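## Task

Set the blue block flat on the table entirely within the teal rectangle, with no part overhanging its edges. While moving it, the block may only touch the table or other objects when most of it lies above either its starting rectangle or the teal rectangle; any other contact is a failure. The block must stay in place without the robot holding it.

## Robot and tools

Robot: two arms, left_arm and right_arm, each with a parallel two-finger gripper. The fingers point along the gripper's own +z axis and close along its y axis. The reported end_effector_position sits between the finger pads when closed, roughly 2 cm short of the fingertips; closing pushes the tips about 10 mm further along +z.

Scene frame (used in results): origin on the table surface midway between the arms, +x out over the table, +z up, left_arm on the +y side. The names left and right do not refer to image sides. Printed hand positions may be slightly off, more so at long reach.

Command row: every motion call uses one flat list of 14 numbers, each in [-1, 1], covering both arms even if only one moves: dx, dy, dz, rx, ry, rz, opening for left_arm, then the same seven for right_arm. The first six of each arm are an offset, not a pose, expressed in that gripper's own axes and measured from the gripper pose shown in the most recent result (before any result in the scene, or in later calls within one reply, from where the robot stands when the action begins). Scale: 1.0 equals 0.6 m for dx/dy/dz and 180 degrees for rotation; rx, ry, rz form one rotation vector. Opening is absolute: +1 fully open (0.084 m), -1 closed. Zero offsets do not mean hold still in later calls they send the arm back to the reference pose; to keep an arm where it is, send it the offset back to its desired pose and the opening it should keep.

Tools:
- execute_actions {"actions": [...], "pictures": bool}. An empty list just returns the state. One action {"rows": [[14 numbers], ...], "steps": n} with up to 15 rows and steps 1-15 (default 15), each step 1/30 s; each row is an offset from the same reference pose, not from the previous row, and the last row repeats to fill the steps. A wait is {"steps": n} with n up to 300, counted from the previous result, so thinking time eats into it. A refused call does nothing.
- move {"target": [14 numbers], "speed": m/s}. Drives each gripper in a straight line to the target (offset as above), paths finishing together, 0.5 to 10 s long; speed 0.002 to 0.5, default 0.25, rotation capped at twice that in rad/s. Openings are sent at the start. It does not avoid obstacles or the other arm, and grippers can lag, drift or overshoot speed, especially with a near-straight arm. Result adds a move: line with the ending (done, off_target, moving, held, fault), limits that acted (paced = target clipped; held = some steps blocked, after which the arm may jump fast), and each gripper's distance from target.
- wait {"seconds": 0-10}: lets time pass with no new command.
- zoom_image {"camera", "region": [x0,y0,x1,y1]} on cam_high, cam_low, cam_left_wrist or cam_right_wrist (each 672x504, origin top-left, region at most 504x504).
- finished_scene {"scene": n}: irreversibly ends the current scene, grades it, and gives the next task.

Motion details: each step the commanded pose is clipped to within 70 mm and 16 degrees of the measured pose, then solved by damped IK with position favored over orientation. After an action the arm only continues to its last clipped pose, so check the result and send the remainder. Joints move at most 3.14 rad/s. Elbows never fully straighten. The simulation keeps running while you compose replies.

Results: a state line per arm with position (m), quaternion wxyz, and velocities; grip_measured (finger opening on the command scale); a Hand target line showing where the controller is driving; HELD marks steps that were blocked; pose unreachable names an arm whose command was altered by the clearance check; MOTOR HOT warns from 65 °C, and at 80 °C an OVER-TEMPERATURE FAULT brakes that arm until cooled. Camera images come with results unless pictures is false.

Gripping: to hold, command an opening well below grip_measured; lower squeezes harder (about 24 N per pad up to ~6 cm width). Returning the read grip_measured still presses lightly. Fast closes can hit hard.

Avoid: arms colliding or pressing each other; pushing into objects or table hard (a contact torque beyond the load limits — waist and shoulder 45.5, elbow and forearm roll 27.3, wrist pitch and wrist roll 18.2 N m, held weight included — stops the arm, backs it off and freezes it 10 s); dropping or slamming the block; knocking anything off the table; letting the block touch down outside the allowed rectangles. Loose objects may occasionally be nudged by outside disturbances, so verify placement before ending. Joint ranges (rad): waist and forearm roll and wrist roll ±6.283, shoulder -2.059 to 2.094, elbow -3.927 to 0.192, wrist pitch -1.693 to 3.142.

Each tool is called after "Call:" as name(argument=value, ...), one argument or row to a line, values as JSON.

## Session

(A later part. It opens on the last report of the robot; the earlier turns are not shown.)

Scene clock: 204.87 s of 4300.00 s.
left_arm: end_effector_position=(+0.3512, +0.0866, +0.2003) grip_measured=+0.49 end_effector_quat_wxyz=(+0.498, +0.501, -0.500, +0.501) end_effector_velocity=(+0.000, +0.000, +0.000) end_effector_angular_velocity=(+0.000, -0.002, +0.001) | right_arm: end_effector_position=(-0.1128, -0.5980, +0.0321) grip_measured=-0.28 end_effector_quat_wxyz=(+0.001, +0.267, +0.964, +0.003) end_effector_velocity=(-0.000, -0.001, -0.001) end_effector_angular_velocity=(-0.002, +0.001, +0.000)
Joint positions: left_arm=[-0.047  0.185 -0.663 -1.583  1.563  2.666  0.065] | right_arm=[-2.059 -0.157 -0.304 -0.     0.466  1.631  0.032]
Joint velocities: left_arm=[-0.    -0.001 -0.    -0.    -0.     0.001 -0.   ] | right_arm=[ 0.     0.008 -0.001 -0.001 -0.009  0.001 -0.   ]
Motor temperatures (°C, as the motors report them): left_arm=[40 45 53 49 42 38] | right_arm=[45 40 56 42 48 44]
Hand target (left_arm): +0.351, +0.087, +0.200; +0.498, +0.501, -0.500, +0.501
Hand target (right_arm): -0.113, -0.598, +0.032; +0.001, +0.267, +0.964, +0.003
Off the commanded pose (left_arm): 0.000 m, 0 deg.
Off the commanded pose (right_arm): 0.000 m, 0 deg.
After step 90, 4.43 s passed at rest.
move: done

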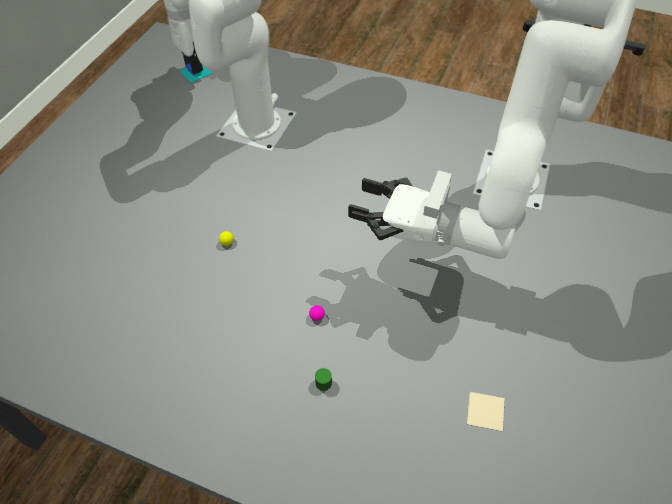

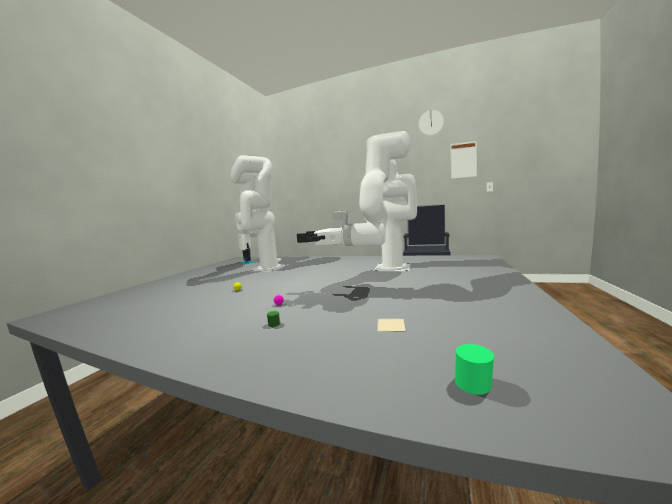

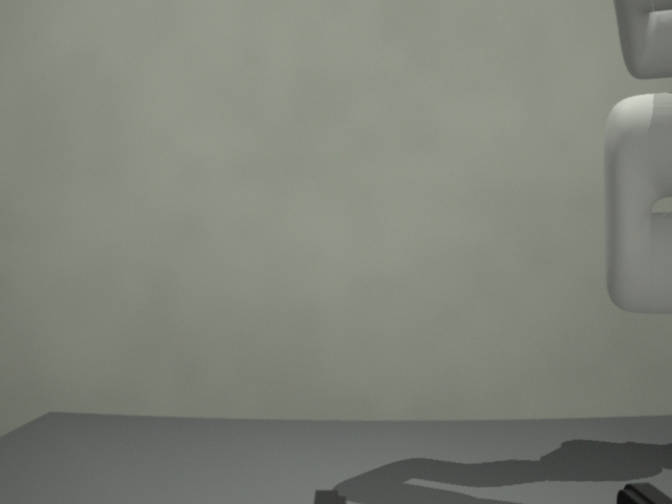

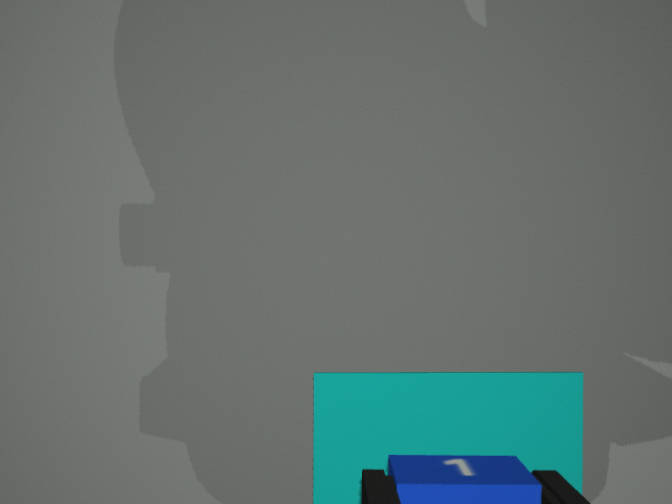

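Call:
move(
  target=[0,0,0,0,0,0,0.5,0,0,0.0045,0,0,0,-0.65],
  speed=0.01,
)

Call:
move(
  target=[0,0,0,0,0,0,0.5,0,0,0,0,0,0,0.6],
)

Call:
move(
  target=[0,0,0,0,0,0,0.5,-0.05,0,-0.1,0,0,0,0.6],
  speed=0.2,
)

Scene clock: 212.83 s of 4300.00 s.
left_arm: end_effector_position=(+0.3512, +0.0866, +0.2003) grip_measured=+0.49 end_effector_quat_wxyz=(+0.498, +0.501, -0.500, +0.501) end_effector_velocity=(-0.000, +0.000, -0.001) end_effector_angular_velocity=(+0.000, +0.003, +0.000) | right_arm: end_effector_position=(-0.1128, -0.5980, +0.0294) grip_measured=-0.28 end_effector_quat_wxyz=(+0.001, +0.267, +0.964, +0.003) end_effector_velocity=(-0.000, -0.001, -0.000) end_effector_angular_velocity=(-0.003, +0.001, +0.001)
Joint positions: left_arm=[-0.047  0.185 -0.663 -1.583  1.563  2.666  0.065] | right_arm=[-2.059 -0.146 -0.303 -0.     0.455  1.631  0.032]
Joint velocities: left_arm=[ 0.     0.001  0.001 -0.    -0.    -0.001 -0.   ] | right_arm=[ 0.001  0.003 -0.001  0.    -0.005  0.     0.   ]
Motor temperatures (°C, as the motors report them): left_arm=[40 45 53 49 42 38] | right_arm=[45 40 56 42 48 44]
Hand target (left_arm): +0.351, +0.087, +0.200; +0.498, +0.501, -0.500, +0.501
Hand target (right_arm): -0.113, -0.598, +0.029; +0.001, +0.267, +0.964, +0.003
Off the commanded pose (left_arm): 0.000 m, 0 deg.
Off the commanded pose (right_arm): 0.000 m, 0 deg.
After step 90, 4.27 s passed at rest.
move: done

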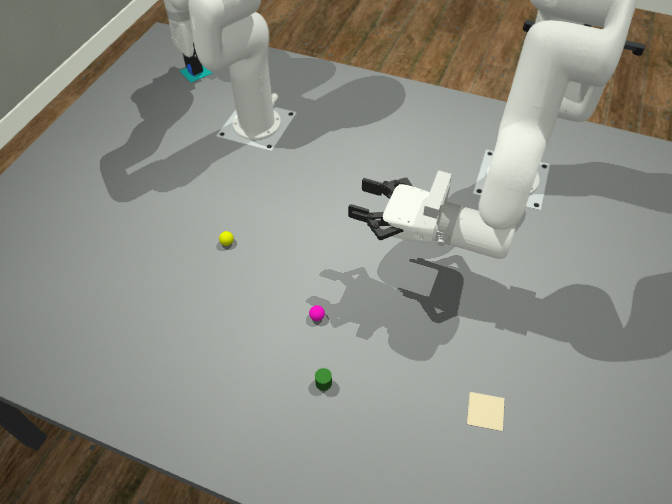

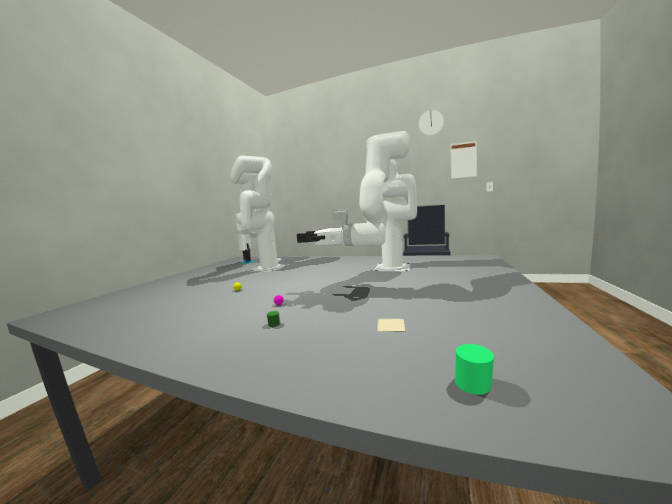

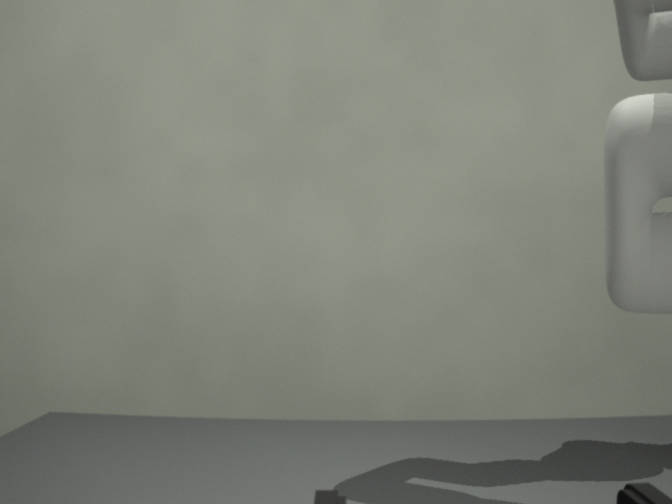

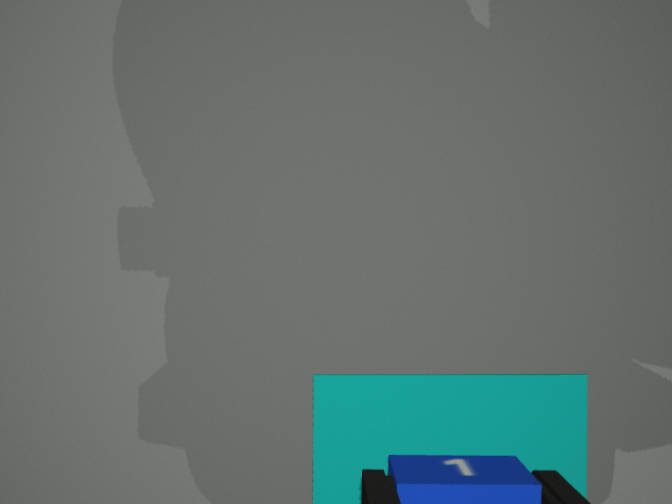

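Scene clock: 213.40 s of 4300.00 s.
left_arm: end_effector_position=(+0.3512, +0.0866, +0.2003) grip_measured=+0.49 end_effector_quat_wxyz=(+0.498, +0.501, -0.500, +0.501) end_effector_velocity=(-0.000, -0.000, -0.000) end_effector_angular_velocity=(-0.001, +0.001, -0.001) | right_arm: end_effector_position=(-0.1128, -0.5980, +0.0294) grip_measured=+0.59 end_effector_quat_wxyz=(+0.001, +0.267, +0.964, +0.003) end_effector_velocity=(-0.000, +0.000, -0.000) end_effector_angular_velocity=(+0.000, +0.001, +0.001)
Joint positions: left_arm=[-0.047  0.185 -0.663 -1.583  1.563  2.666  0.065] | right_arm=[-2.059 -0.146 -0.303 -0.     0.455  1.631  0.069]
Joint velocities: left_arm=[ 0.     0.001 -0.     0.     0.001 -0.001 -0.   ] | right_arm=[-0.    -0.     0.    -0.002 -0.001 -0.     0.   ]
Motor temperatures (°C, as the motors report them): left_arm=[40 45 53 49 42 38] | right_arm=[45 40 56 42 48 44]
Hand target (left_arm): +0.351, +0.087, +0.200; +0.498, +0.501, -0.500, +0.501
Hand target (right_arm): -0.113, -0.598, +0.029; +0.001, +0.267, +0.964, +0.003
Off the commanded pose (left_arm): 0.000 m, 0 deg.
Off the commanded pose (right_arm): 0.000 m, 0 deg.
move: done

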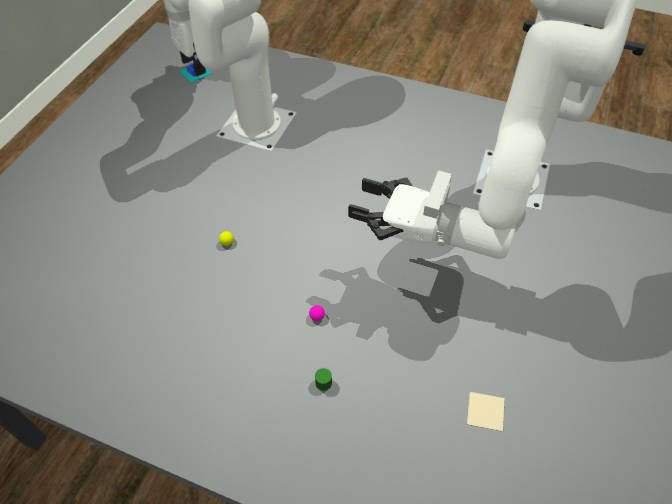

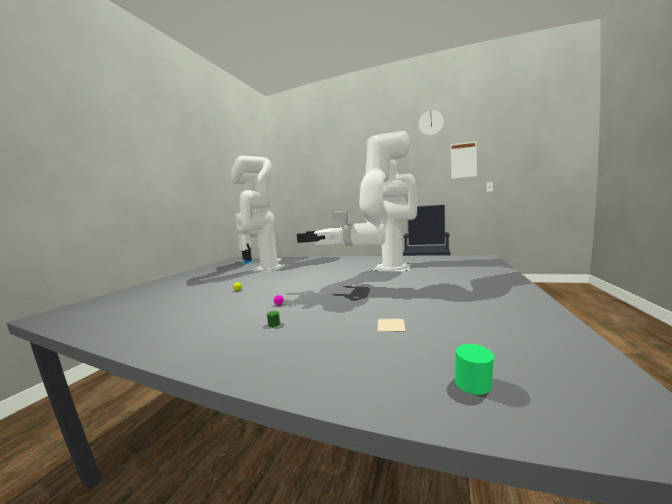

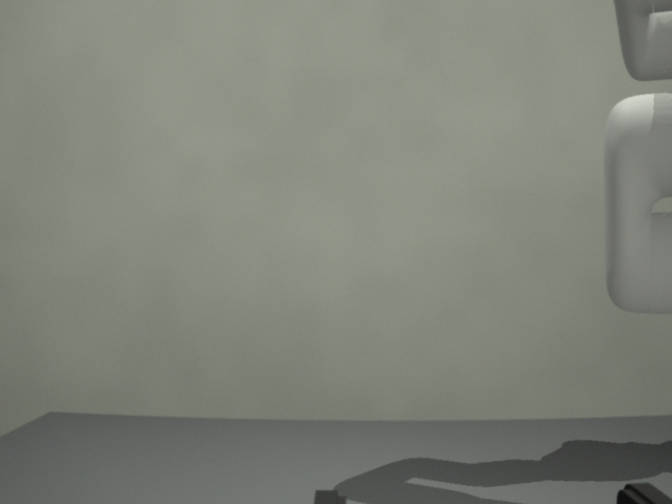

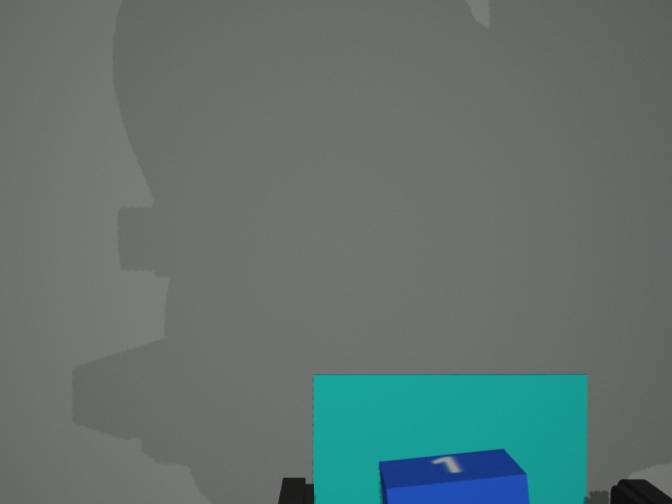

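Scene clock: 214.37 s of 4300.00 s.
left_arm: end_effector_position=(+0.3512, +0.0866, +0.2003) grip_measured=+0.49 end_effector_quat_wxyz=(+0.498, +0.501, -0.500, +0.501) end_effector_velocity=(-0.001, -0.000, -0.000) end_effector_angular_velocity=(+0.001, -0.001, -0.003) | right_arm: end_effector_position=(-0.0873, -0.6137, +0.0890) grip_measured=+0.59 end_effector_quat_wxyz=(+0.001, +0.267, +0.964, +0.003) end_effector_velocity=(+0.000, -0.001, +0.002) end_effector_angular_velocity=(-0.001, +0.001, +0.001)
Joint positions: left_arm=[-0.047  0.185 -0.663 -1.583  1.563  2.666  0.065] | right_arm=[-1.963 -0.346 -0.354  0.001  0.707  1.727  0.069]
Joint velocities: left_arm=[ 0.    -0.     0.     0.003  0.001  0.001 -0.   ] | right_arm=[ 0.002 -0.005 -0.003 -0.001  0.006  0.002 -0.   ]
Motor temperatures (°C, as the motors report them): left_arm=[40 45 53 49 42 38] | right_arm=[45 40 56 42 48 44]
Hand target (left_arm): +0.351, +0.087, +0.200; +0.498, +0.501, -0.500, +0.501
Hand target (right_arm): -0.087, -0.614, +0.089; +0.001, +0.267, +0.964, +0.003
Off the commanded pose (left_arm): 0.000 m, 0 deg.
Off the commanded pose (right_arm): 0.000 m, 0 deg.
move: done

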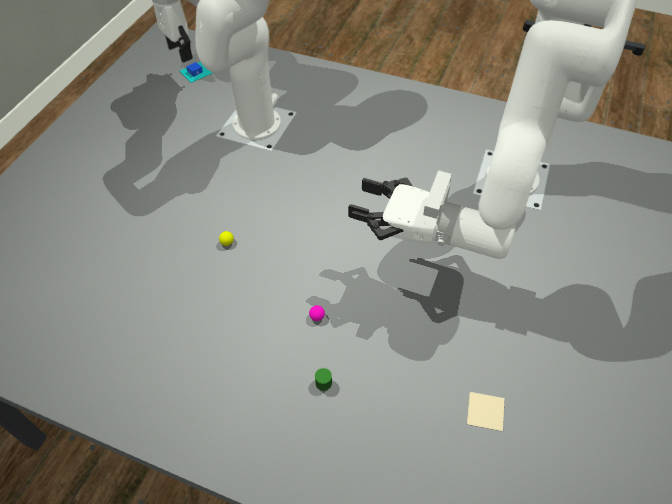

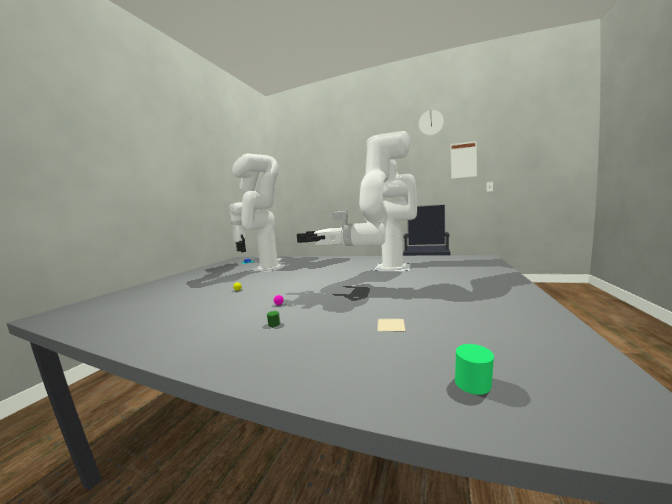

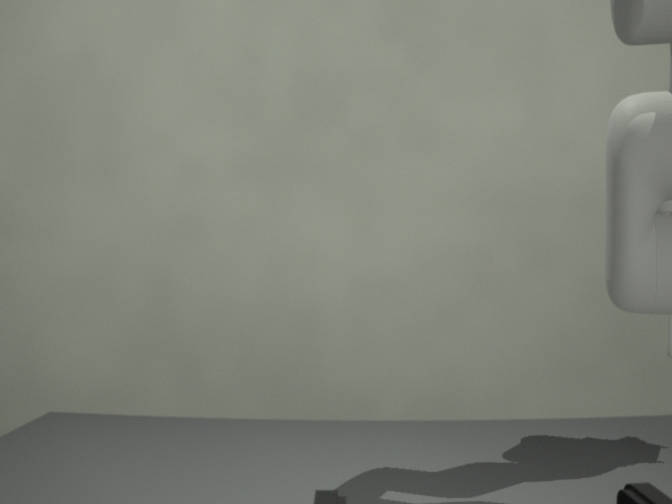

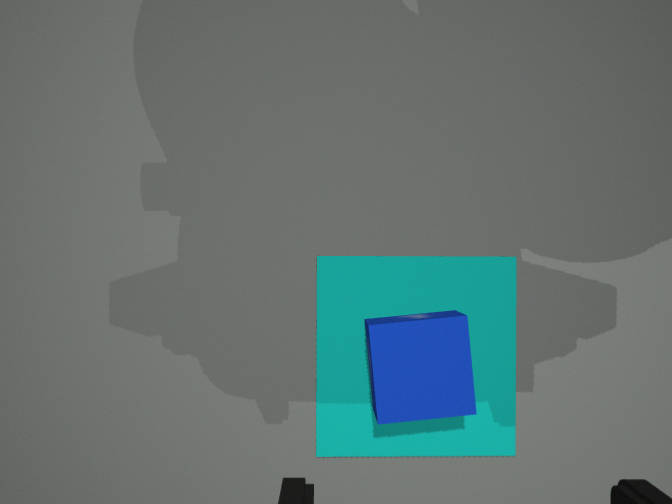

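Call:
finished_scene(
  scene=1,
)

The scene is finished: the task was done.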